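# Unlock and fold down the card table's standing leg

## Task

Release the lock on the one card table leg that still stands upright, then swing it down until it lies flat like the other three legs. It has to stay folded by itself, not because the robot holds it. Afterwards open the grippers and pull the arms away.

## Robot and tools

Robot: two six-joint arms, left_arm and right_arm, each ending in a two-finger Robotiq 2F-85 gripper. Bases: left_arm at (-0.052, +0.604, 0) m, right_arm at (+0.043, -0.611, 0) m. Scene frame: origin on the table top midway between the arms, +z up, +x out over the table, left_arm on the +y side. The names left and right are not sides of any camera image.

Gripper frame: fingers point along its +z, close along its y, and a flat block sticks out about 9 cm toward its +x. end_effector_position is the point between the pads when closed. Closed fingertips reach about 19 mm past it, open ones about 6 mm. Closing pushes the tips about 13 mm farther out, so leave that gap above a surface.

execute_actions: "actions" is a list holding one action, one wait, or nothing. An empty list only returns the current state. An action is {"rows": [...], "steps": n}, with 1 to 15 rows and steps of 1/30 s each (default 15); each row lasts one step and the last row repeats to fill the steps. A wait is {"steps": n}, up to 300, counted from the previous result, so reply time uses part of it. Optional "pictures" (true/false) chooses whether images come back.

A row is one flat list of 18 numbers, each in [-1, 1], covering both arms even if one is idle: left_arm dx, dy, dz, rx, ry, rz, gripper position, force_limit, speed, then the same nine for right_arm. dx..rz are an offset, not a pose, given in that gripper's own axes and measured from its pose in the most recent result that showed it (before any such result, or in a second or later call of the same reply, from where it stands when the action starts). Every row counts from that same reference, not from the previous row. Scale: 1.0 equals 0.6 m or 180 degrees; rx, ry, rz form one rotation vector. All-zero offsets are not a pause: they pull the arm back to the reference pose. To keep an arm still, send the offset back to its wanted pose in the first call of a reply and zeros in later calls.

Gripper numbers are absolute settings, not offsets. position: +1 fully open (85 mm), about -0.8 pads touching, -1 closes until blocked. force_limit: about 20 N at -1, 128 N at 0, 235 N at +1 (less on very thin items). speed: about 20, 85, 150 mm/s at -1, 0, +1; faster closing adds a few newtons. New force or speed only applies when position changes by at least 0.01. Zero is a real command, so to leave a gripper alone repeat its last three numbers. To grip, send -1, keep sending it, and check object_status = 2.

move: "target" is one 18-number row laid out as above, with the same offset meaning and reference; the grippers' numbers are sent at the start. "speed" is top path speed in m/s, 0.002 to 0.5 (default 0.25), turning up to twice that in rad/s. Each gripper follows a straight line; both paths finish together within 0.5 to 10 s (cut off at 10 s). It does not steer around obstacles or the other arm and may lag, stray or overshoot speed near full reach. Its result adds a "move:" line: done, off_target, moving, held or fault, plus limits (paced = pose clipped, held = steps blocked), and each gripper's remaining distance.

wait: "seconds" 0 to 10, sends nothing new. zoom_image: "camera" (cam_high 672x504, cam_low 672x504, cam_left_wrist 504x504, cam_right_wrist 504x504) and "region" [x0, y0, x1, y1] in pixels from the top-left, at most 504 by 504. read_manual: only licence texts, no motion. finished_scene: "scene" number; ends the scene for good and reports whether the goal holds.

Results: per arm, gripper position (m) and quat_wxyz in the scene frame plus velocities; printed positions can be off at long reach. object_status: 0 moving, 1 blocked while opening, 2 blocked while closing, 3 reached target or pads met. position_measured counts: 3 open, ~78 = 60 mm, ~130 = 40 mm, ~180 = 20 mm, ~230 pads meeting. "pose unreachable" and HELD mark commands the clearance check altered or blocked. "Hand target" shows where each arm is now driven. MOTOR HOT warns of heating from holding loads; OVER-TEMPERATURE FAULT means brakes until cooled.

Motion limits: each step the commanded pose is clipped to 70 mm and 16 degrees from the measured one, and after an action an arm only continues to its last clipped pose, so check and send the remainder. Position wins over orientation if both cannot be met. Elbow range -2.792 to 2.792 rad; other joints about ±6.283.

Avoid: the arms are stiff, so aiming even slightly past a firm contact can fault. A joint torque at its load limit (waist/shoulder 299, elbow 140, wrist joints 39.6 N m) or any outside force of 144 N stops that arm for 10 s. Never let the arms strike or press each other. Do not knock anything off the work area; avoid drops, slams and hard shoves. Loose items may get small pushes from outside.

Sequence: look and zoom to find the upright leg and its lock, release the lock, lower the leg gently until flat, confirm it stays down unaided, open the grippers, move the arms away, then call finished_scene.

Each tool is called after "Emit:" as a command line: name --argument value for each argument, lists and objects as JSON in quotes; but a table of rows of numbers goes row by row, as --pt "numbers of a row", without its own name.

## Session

Emit:
execute_actions --actions '[]'

Scene clock: 0.00 s of 4050.00 s.
left_arm: end_effector_position=(+0.2938, +0.6301, +0.2394) position_measured=3 object_status=3 end_effector_quat_wxyz=(+0.166, +0.488, +0.831, +0.210) end_effector_velocity=(-0.000, -0.001, +0.000) end_effector_angular_velocity=(-0.002, +0.000, +0.001) | right_arm: end_effector_position=(+0.2684, +0.2066, +0.1013) position_measured=3 object_status=3 end_effector_quat_wxyz=(-0.179, +0.812, +0.498, +0.244) end_effector_velocity=(+0.001, -0.000, -0.000) end_effector_angular_velocity=(-0.000, +0.000, -0.001)
Joint positions: left_arm=[-0.462 -0.554  2.46   0.45   0.853  0.511] | right_arm=[ 1.283  0.428  1.868 -0.242  0.239 -2.743]
Joint velocities: left_arm=[-0.001 -0.    -0.    -0.002  0.    -0.001] | right_arm=[-0.001  0.001 -0.    -0.     0.    -0.   ]
Hand target (left_arm): +0.294, +0.630, +0.239; +0.166, +0.488, +0.831, +0.210
Hand target (right_arm): +0.268, +0.207, +0.101; -0.179, +0.812, +0.498, +0.244

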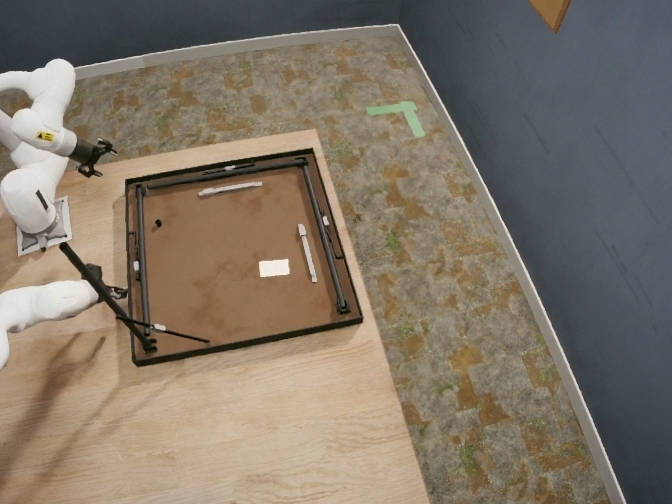

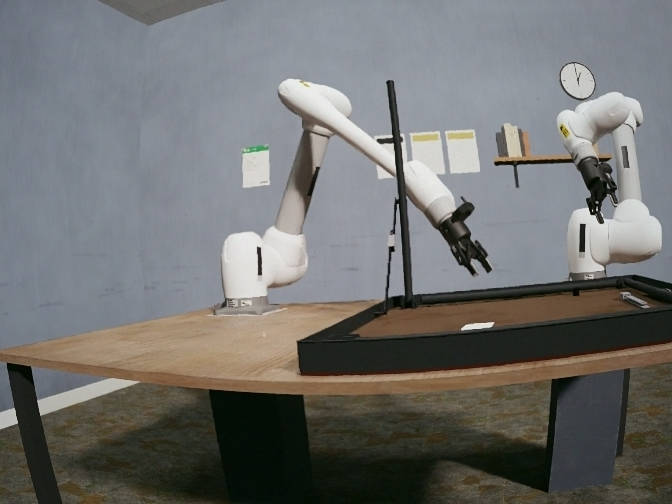

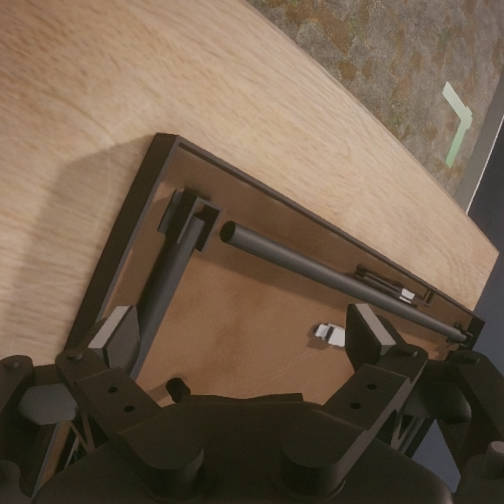

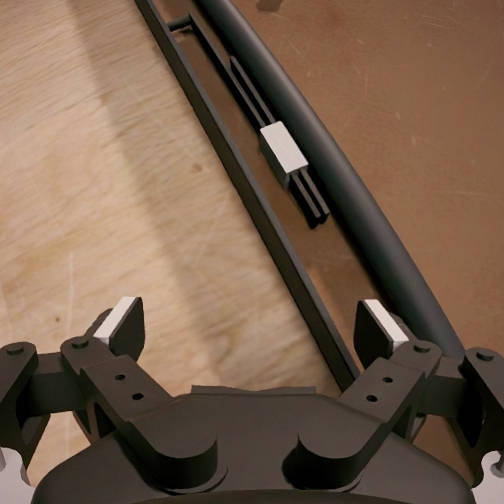

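Emit:
move --target '[0,0,0,0,0,0,1,0,0, -0.417,0.185,-0.55,0,0,0,1,0,0]'

Emit:
move --target '[-0.715,0.168,-0.417,-0.197,0.04,0.615,1,0,0, 0.24,0.265,0.205,0.027,0.33,-0.27,0.2,-0.4,0]'

Scene clock: 27.67 s of 4050.00 s.
left_arm: end_effector_position=(+0.2938, +0.6301, +0.2394) position_measured=3 object_status=3 end_effector_quat_wxyz=(+0.166, +0.488, +0.831, +0.210) end_effector_velocity=(-0.000, +0.001, -0.000) end_effector_angular_velocity=(+0.002, +0.000, +0.000) | right_arm: end_effector_position=(+0.1999, -0.1990, +0.2215) position_measured=3 object_status=3 end_effector_quat_wxyz=(-0.179, +0.812, +0.498, +0.244) end_effector_velocity=(+0.000, +0.000, +0.000) end_effector_angular_velocity=(-0.000, -0.000, +0.001)
Joint positions: left_arm=[-0.462 -0.554  2.46   0.45   0.853  0.511] | right_arm=[ 1.096 -0.375  2.437  0.113  0.468 -3.232]
Joint velocities: left_arm=[ 0.     0.     0.     0.001  0.001 -0.   ] | right_arm=[-0.001  0.    -0.     0.001  0.001 -0.002]
Hand target (left_arm): +0.294, +0.630, +0.239; +0.166, +0.488, +0.831, +0.210
Hand target (right_arm): +0.200, -0.199, +0.222; -0.179, +0.812, +0.498, +0.244
Off the commanded pose (left_arm): 0.000 m, 0 deg.
Off the commanded pose (right_arm): 0.000 m, 0 deg.
After step 90, 22.53 s passed at rest.
move: done

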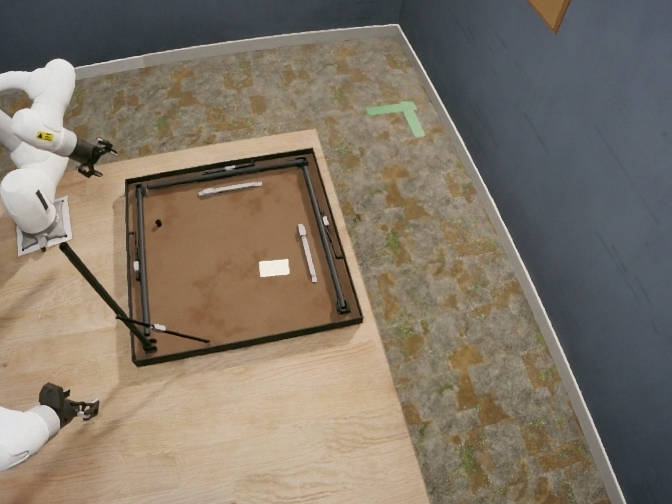

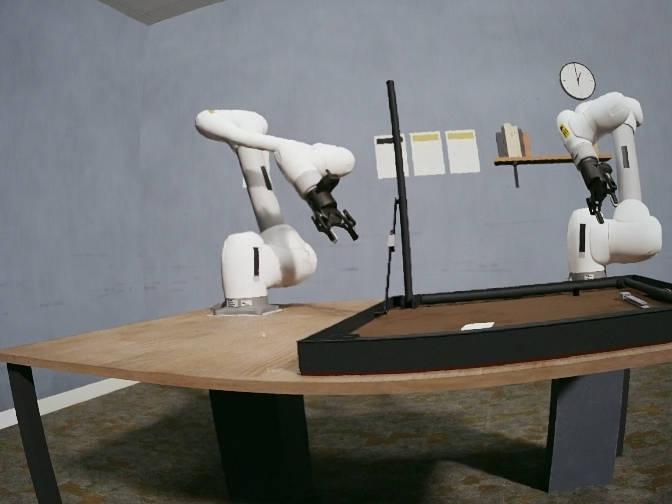

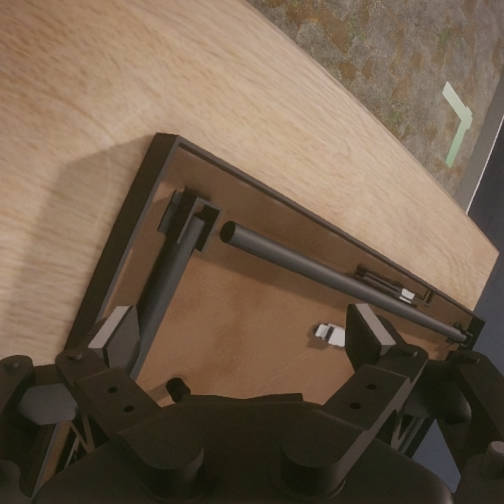

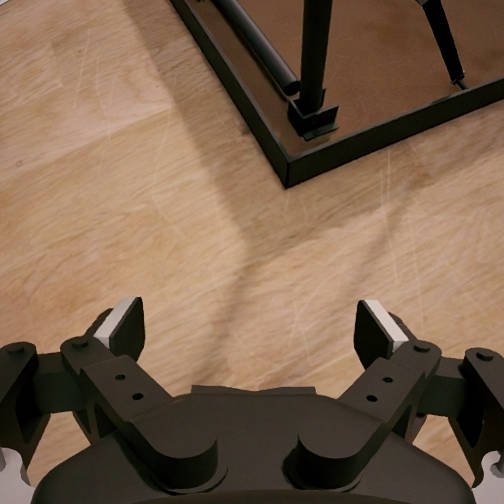

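Scene clock: 32.07 s of 4050.00 s.
left_arm: end_effector_position=(+0.4496, +0.2497, +0.5357) position_measured=3 object_status=3 end_effector_quat_wxyz=(+0.000, +0.874, -0.003, +0.485) end_effector_velocity=(+0.000, -0.000, +0.000) end_effector_angular_velocity=(-0.000, +0.000, -0.001) | right_arm: end_effector_position=(+0.4250, -0.0991, +0.1974) position_measured=104 object_status=3 end_effector_quat_wxyz=(-0.361, +0.373, +0.661, +0.542) end_effector_velocity=(-0.000, +0.000, -0.000) end_effector_angular_velocity=(+0.000, +0.001, +0.002)
Joint positions: left_arm=[-1.184 -0.202  1.891  0.994  1.056  1.767] | right_arm=[ 0.42   0.328  2.336  1.81   1.278 -6.283]
Joint velocities: left_arm=[ 0.001 -0.    -0.    -0.001 -0.001  0.001] | right_arm=[ 0.     0.001 -0.001 -0.001  0.001  0.   ]
Hand target (left_arm): +0.450, +0.250, +0.536; +0.000, +0.874, -0.003, +0.485
Hand target (right_arm): +0.425, -0.099, +0.197; -0.361, +0.373, +0.661, +0.542
Off the commanded pose (left_arm): 0.000 m, 0 deg.
Off the commanded pose (right_arm): 0.001 m, 14 deg.
joint sent to its limit (right arm) — the command would take joint 6 (wrist roll) past its lower limit, so that joint was sent only as far as its limit.
move: off_target (right_arm)

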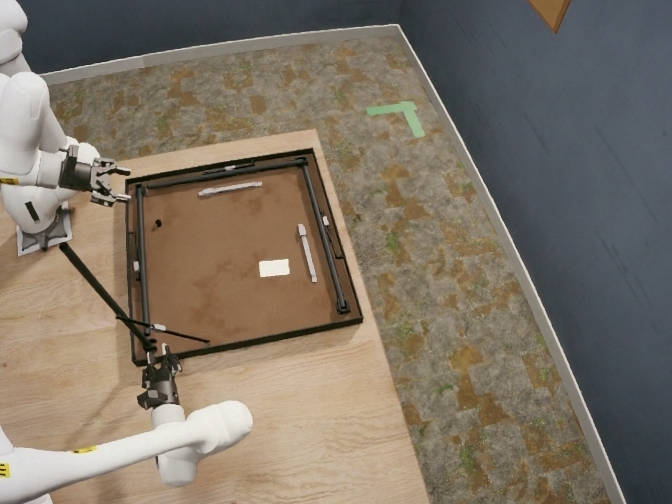

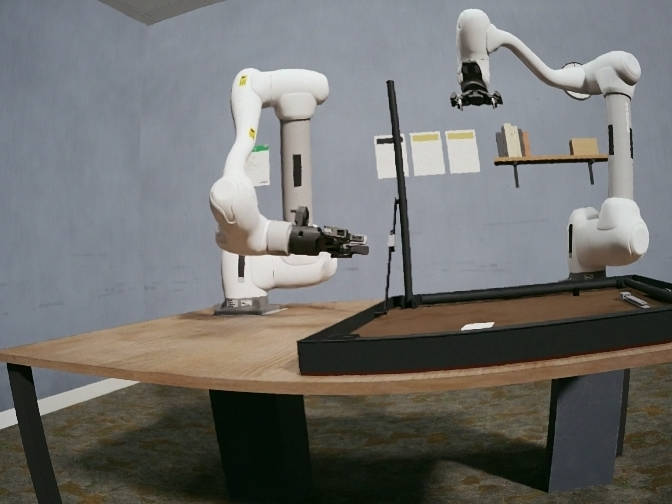

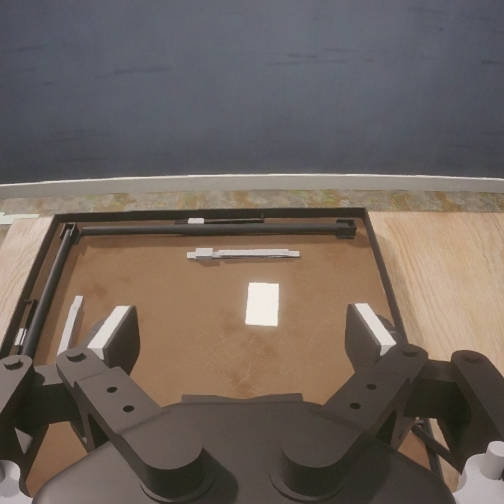

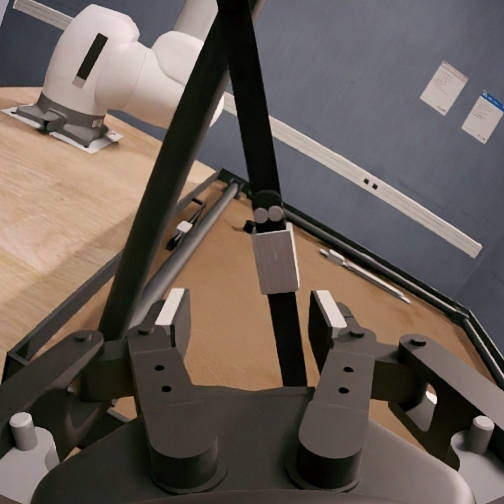

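Emit:
move --target '[0,0,0,0,0,0,1,0,0, 0,0,0,0,0,0.93,0.2,-0.4,0]' --speed 0.5

Scene clock: 39.13 s of 4050.00 s.
left_arm: end_effector_position=(+0.4496, +0.2497, +0.5357) position_measured=3 object_status=3 end_effector_quat_wxyz=(+0.000, +0.874, -0.003, +0.485) end_effector_velocity=(-0.000, -0.001, -0.000) end_effector_angular_velocity=(-0.002, +0.001, -0.003) | right_arm: end_effector_position=(+0.4248, -0.0990, +0.1974) position_measured=104 object_status=3 end_effector_quat_wxyz=(-0.578, +0.698, -0.299, -0.299) end_effector_velocity=(-0.001, -0.000, +0.000) end_effector_angular_velocity=(-0.000, +0.001, +0.001)
Joint positions: left_arm=[-1.184 -0.202  1.891  0.994  1.056  1.767] | right_arm=[ 0.42   0.328  2.336  1.81   1.278 -3.362]
Joint velocities: left_arm=[-0.001  0.    -0.    -0.002 -0.003 -0.   ] | right_arm=[ 0.    -0.001  0.001 -0.001 -0.     0.001]
Hand target (left_arm): +0.450, +0.250, +0.536; +0.000, +0.874, -0.003, +0.485
Hand target (right_arm): +0.425, -0.099, +0.197; -0.578, +0.698, -0.299, -0.299
Off the commanded pose (left_arm): 0.000 m, 0 deg.
Off the commanded pose (right_arm): 0.000 m, 0 deg.
After step 90, 0.70 s passed at rest.
move: done

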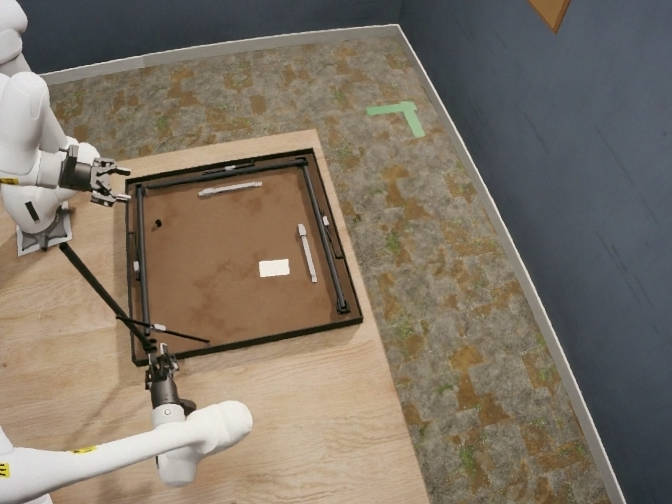

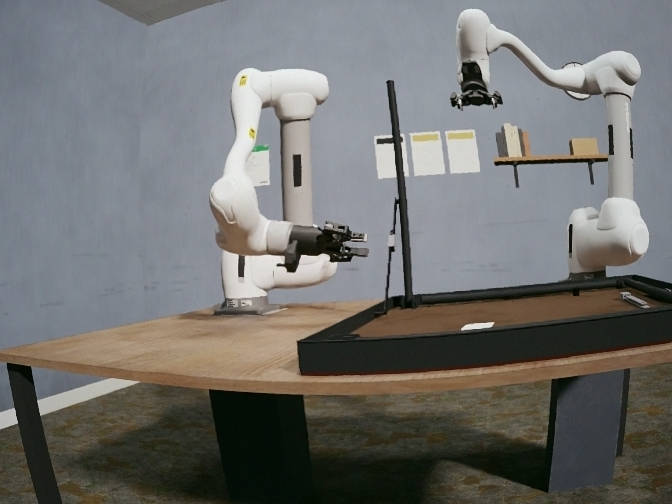

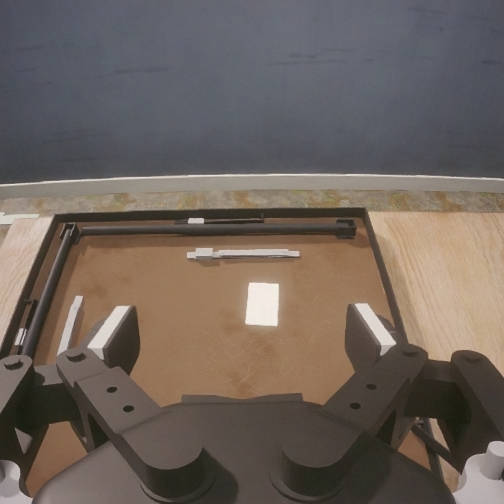

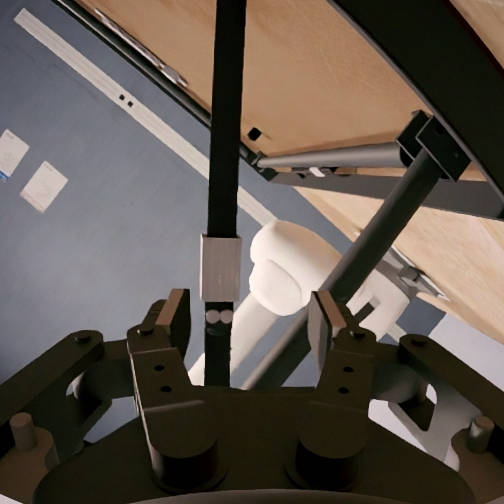

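Emit:
move --target '[0,0,0,0,0,0,1,0,0, 0.01,-0.01,0.067,0.048,-0.024,0.015,0.2,-0.4,0]' --speed 0.1

Scene clock: 51.90 s of 4050.00 s.
left_arm: end_effector_position=(+0.4496, +0.2497, +0.5357) position_measured=3 object_status=3 end_effector_quat_wxyz=(+0.000, +0.874, -0.003, +0.485) end_effector_velocity=(+0.000, +0.000, -0.000) end_effector_angular_velocity=(+0.001, +0.000, +0.001) | right_arm: end_effector_position=(+0.4303, -0.0589, +0.1905) position_measured=104 object_status=3 end_effector_quat_wxyz=(+0.633, -0.633, +0.315, +0.316) end_effector_velocity=(+0.000, -0.000, -0.001) end_effector_angular_velocity=(+0.000, +0.001, -0.001)
Joint positions: left_arm=[-1.184 -0.202  1.891  0.994  1.056  1.767] | right_arm=[ 0.505  0.44   2.341  2.045  1.4   -3.468]
Joint velocities: left_arm=[ 0.    -0.     0.    -0.     0.001  0.001] | right_arm=[-0.     0.001  0.     0.001  0.    -0.   ]
Hand target (left_arm): +0.450, +0.250, +0.536; +0.000, +0.874, -0.003, +0.485
Hand target (right_arm): +0.430, -0.059, +0.190; +0.633, -0.633, +0.315, +0.316
Off the commanded pose (left_arm): 0.000 m, 0 deg.
Off the commanded pose (right_arm): 0.000 m, 0 deg.
After step 90, 8.60 s passed at rest.
move: done

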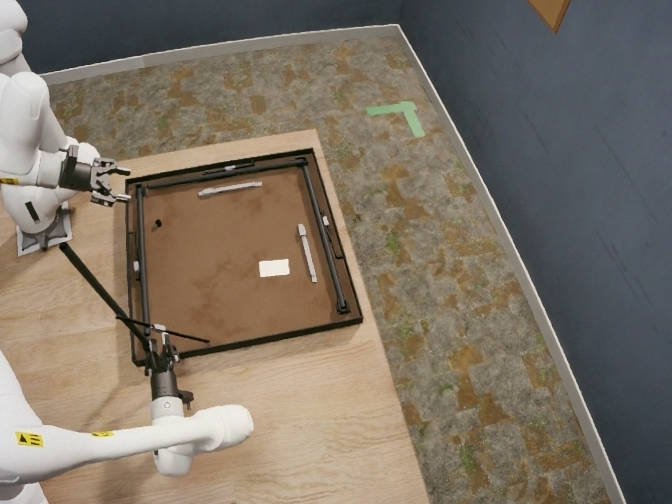

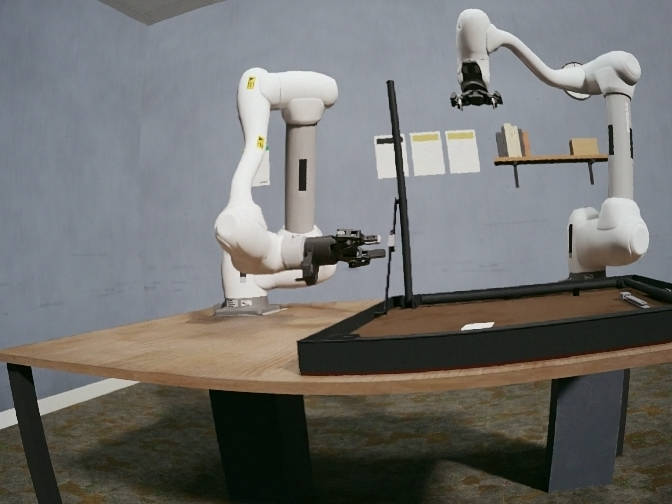

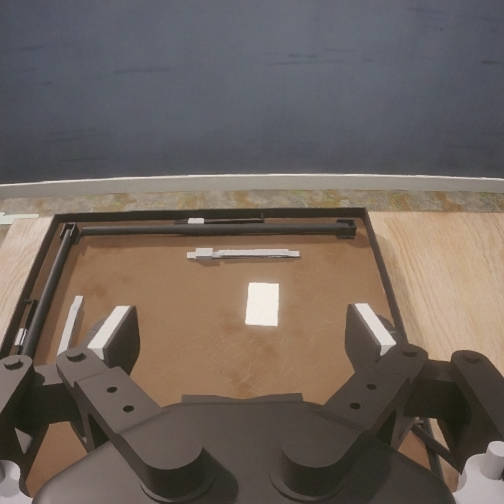

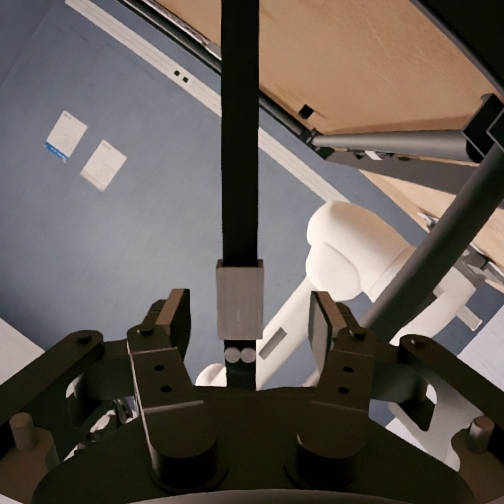

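Emit:
move --target '[0,0,0,0,0,0,1,0,0, -0.018,-0.01,0.07,0,0,0,0.2,-0.4,0]' --speed 0.05

Emit:
move --target '[0,0,0,0,0,0,1,0,0, 0,0,0,0,0,0,-1,-0.4,-0.5]'

Emit:
move --target '[0,0,0,0,0,0,1,0,0, 0.1,0,0,0,0,0,-1,-0.4,-0.5]' --speed 0.04

Scene clock: 59.40 s of 4050.00 s.
left_arm: end_effector_position=(+0.4496, +0.2497, +0.5357) position_measured=3 object_status=3 end_effector_quat_wxyz=(+0.000, +0.874, -0.003, +0.485) end_effector_velocity=(+0.000, +0.001, +0.000) end_effector_angular_velocity=(+0.001, -0.001, +0.001) | right_arm: end_effector_position=(+0.4285, -0.0170, +0.2027) position_measured=104 object_status=3 end_effector_quat_wxyz=(+0.633, -0.633, +0.315, +0.316) end_effector_velocity=(-0.000, -0.000, +0.001) end_effector_angular_velocity=(+0.000, -0.001, +0.001)
Joint positions: left_arm=[-1.184 -0.202  1.891  0.994  1.056  1.767] | right_arm=[ 0.583  0.434  2.296  2.111  1.349 -3.438]
Joint velocities: left_arm=[ 0.    -0.001  0.     0.001  0.001  0.001] | right_arm=[-0.    -0.001  0.    -0.001  0.     0.   ]
Hand target (left_arm): +0.450, +0.250, +0.536; +0.000, +0.874, -0.003, +0.485
Hand target (right_arm): +0.428, -0.017, +0.203; +0.633, -0.633, +0.315, +0.316
Off the commanded pose (left_arm): 0.000 m, 0 deg.
Off the commanded pose (right_arm): 0.000 m, 0 deg.
After step 90, 3.37 s passed at rest.
move: done

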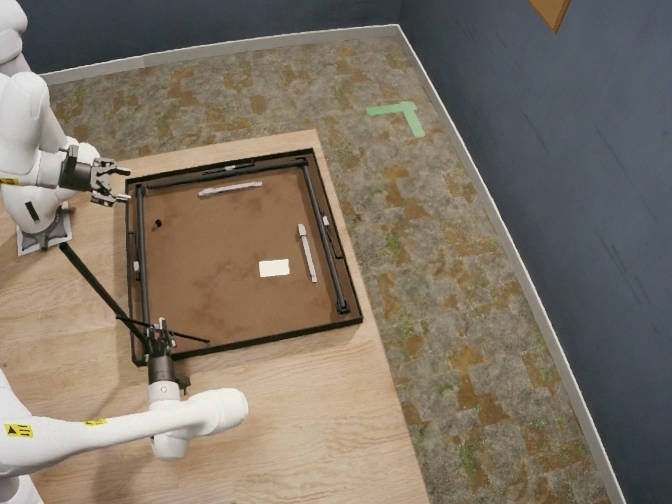

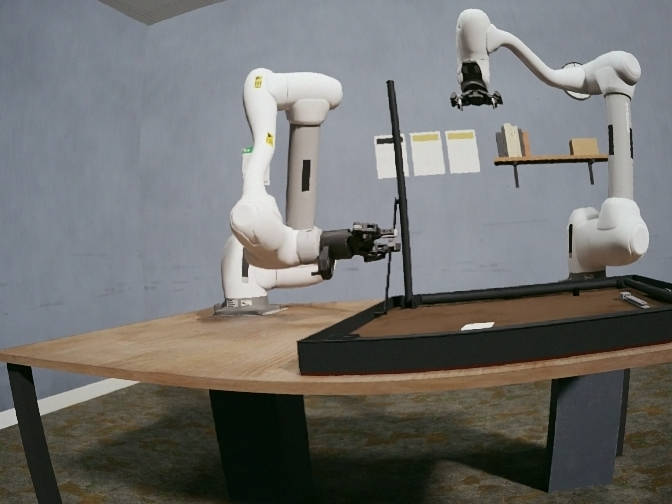

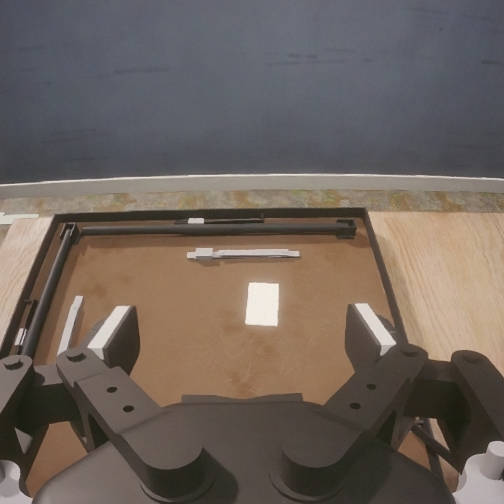

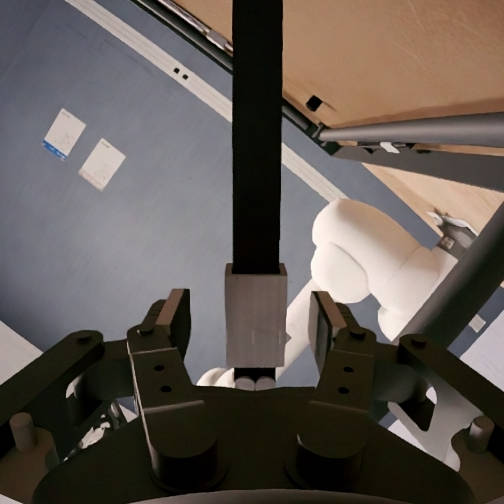

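Scene clock: 60.20 s of 4050.00 s.
left_arm: end_effector_position=(+0.4496, +0.2497, +0.5357) position_measured=3 object_status=3 end_effector_quat_wxyz=(+0.000, +0.874, -0.003, +0.485) end_effector_velocity=(-0.000, -0.001, +0.000) end_effector_angular_velocity=(-0.001, -0.000, -0.003) | right_arm: end_effector_position=(+0.4285, -0.0170, +0.2027) position_measured=178 object_status=0 end_effector_quat_wxyz=(+0.633, -0.633, +0.315, +0.316) end_effector_velocity=(-0.001, +0.000, -0.000) end_effector_angular_velocity=(-0.001, -0.000, +0.001)
Joint positions: left_arm=[-1.184 -0.202  1.891  0.994  1.056  1.767] | right_arm=[ 0.583  0.434  2.296  2.111  1.349 -3.438]
Joint velocities: left_arm=[-0.001  0.    -0.    -0.    -0.002  0.   ] | right_arm=[ 0.001 -0.     0.    -0.001 -0.    -0.   ]
Hand target (left_arm): +0.450, +0.250, +0.536; +0.000, +0.874, -0.003, +0.485
Hand target (right_arm): +0.428, -0.017, +0.203; +0.633, -0.633, +0.315, +0.316
Off the commanded pose (left_arm): 0.000 m, 0 deg.
Off the commanded pose (right_arm): 0.000 m, 0 deg.
move: done

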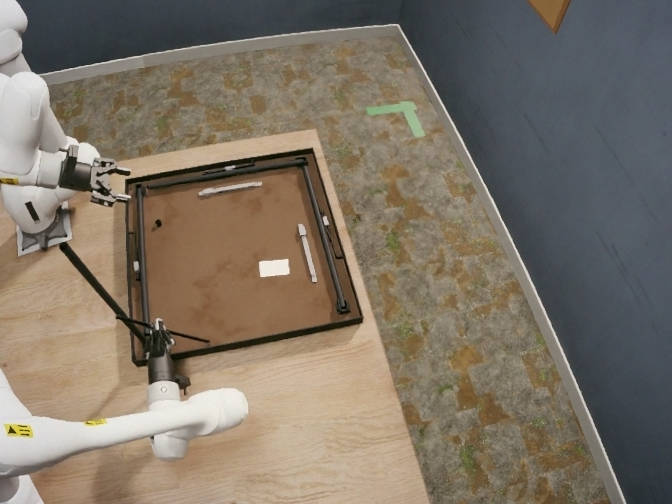

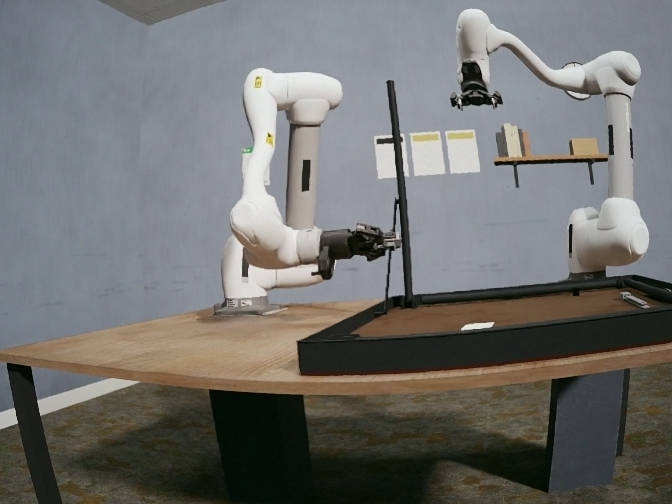

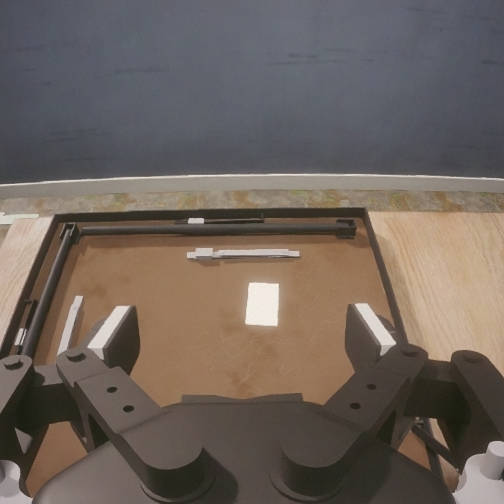

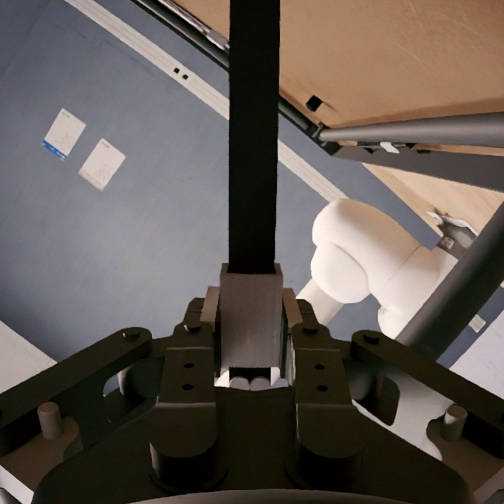

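Scene clock: 61.97 s of 4050.00 s.
left_arm: end_effector_position=(+0.4496, +0.2497, +0.5357) position_measured=3 object_status=3 end_effector_quat_wxyz=(+0.000, +0.874, -0.003, +0.485) end_effector_velocity=(+0.000, -0.000, +0.000) end_effector_angular_velocity=(-0.002, -0.000, +0.001) | right_arm: end_effector_position=(+0.4647, -0.0168, +0.1549) position_measured=178 object_status=2 end_effector_quat_wxyz=(+0.633, -0.633, +0.315, +0.316) end_effector_velocity=(+0.001, -0.000, -0.001) end_effector_angular_velocity=(-0.001, +0.001, -0.002)
Joint positions: left_arm=[-1.184 -0.202  1.891  0.994  1.056  1.767] | right_arm=[ 0.545  0.55   2.245  2.085  1.395 -3.489]
Joint velocities: left_arm=[ 0.     0.001 -0.001  0.    -0.    -0.002] | right_arm=[-0.001  0.001 -0.     0.001 -0.    -0.   ]
Hand target (left_arm): +0.450, +0.250, +0.536; +0.000, +0.874, -0.003, +0.485
Hand target (right_arm): +0.465, -0.017, +0.155; +0.633, -0.633, +0.315, +0.316
Off the commanded pose (left_arm): 0.000 m, 0 deg.
Off the commanded pose (right_arm): 0.000 m, 0 deg.
move: done

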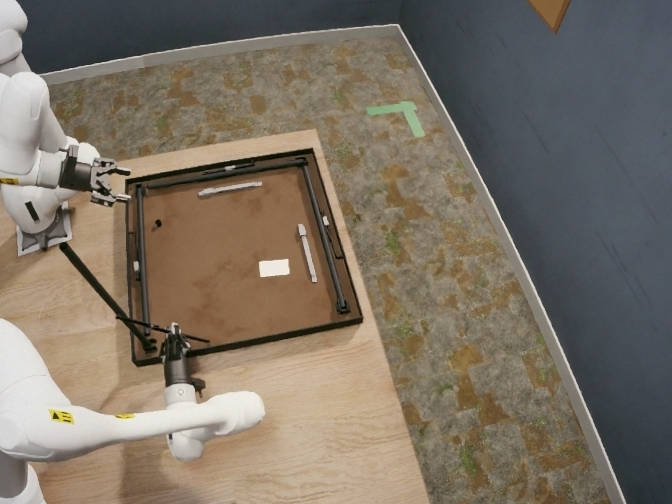

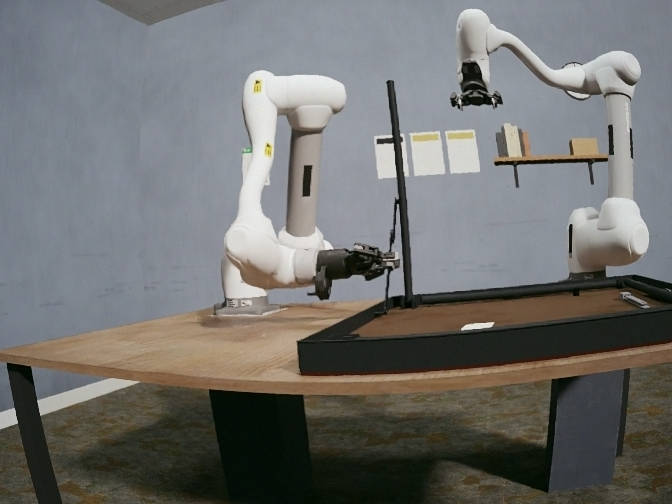

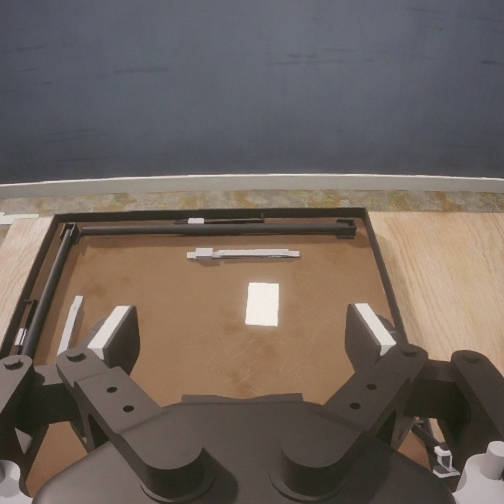

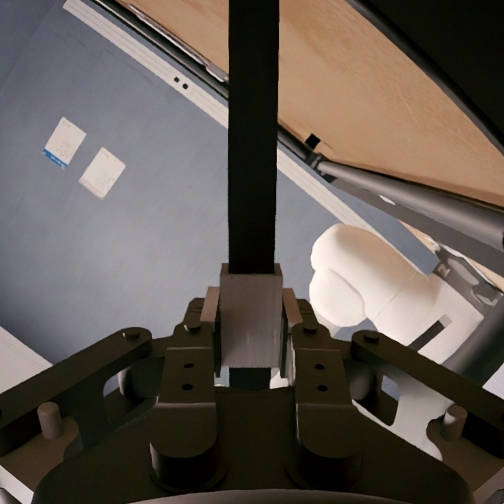

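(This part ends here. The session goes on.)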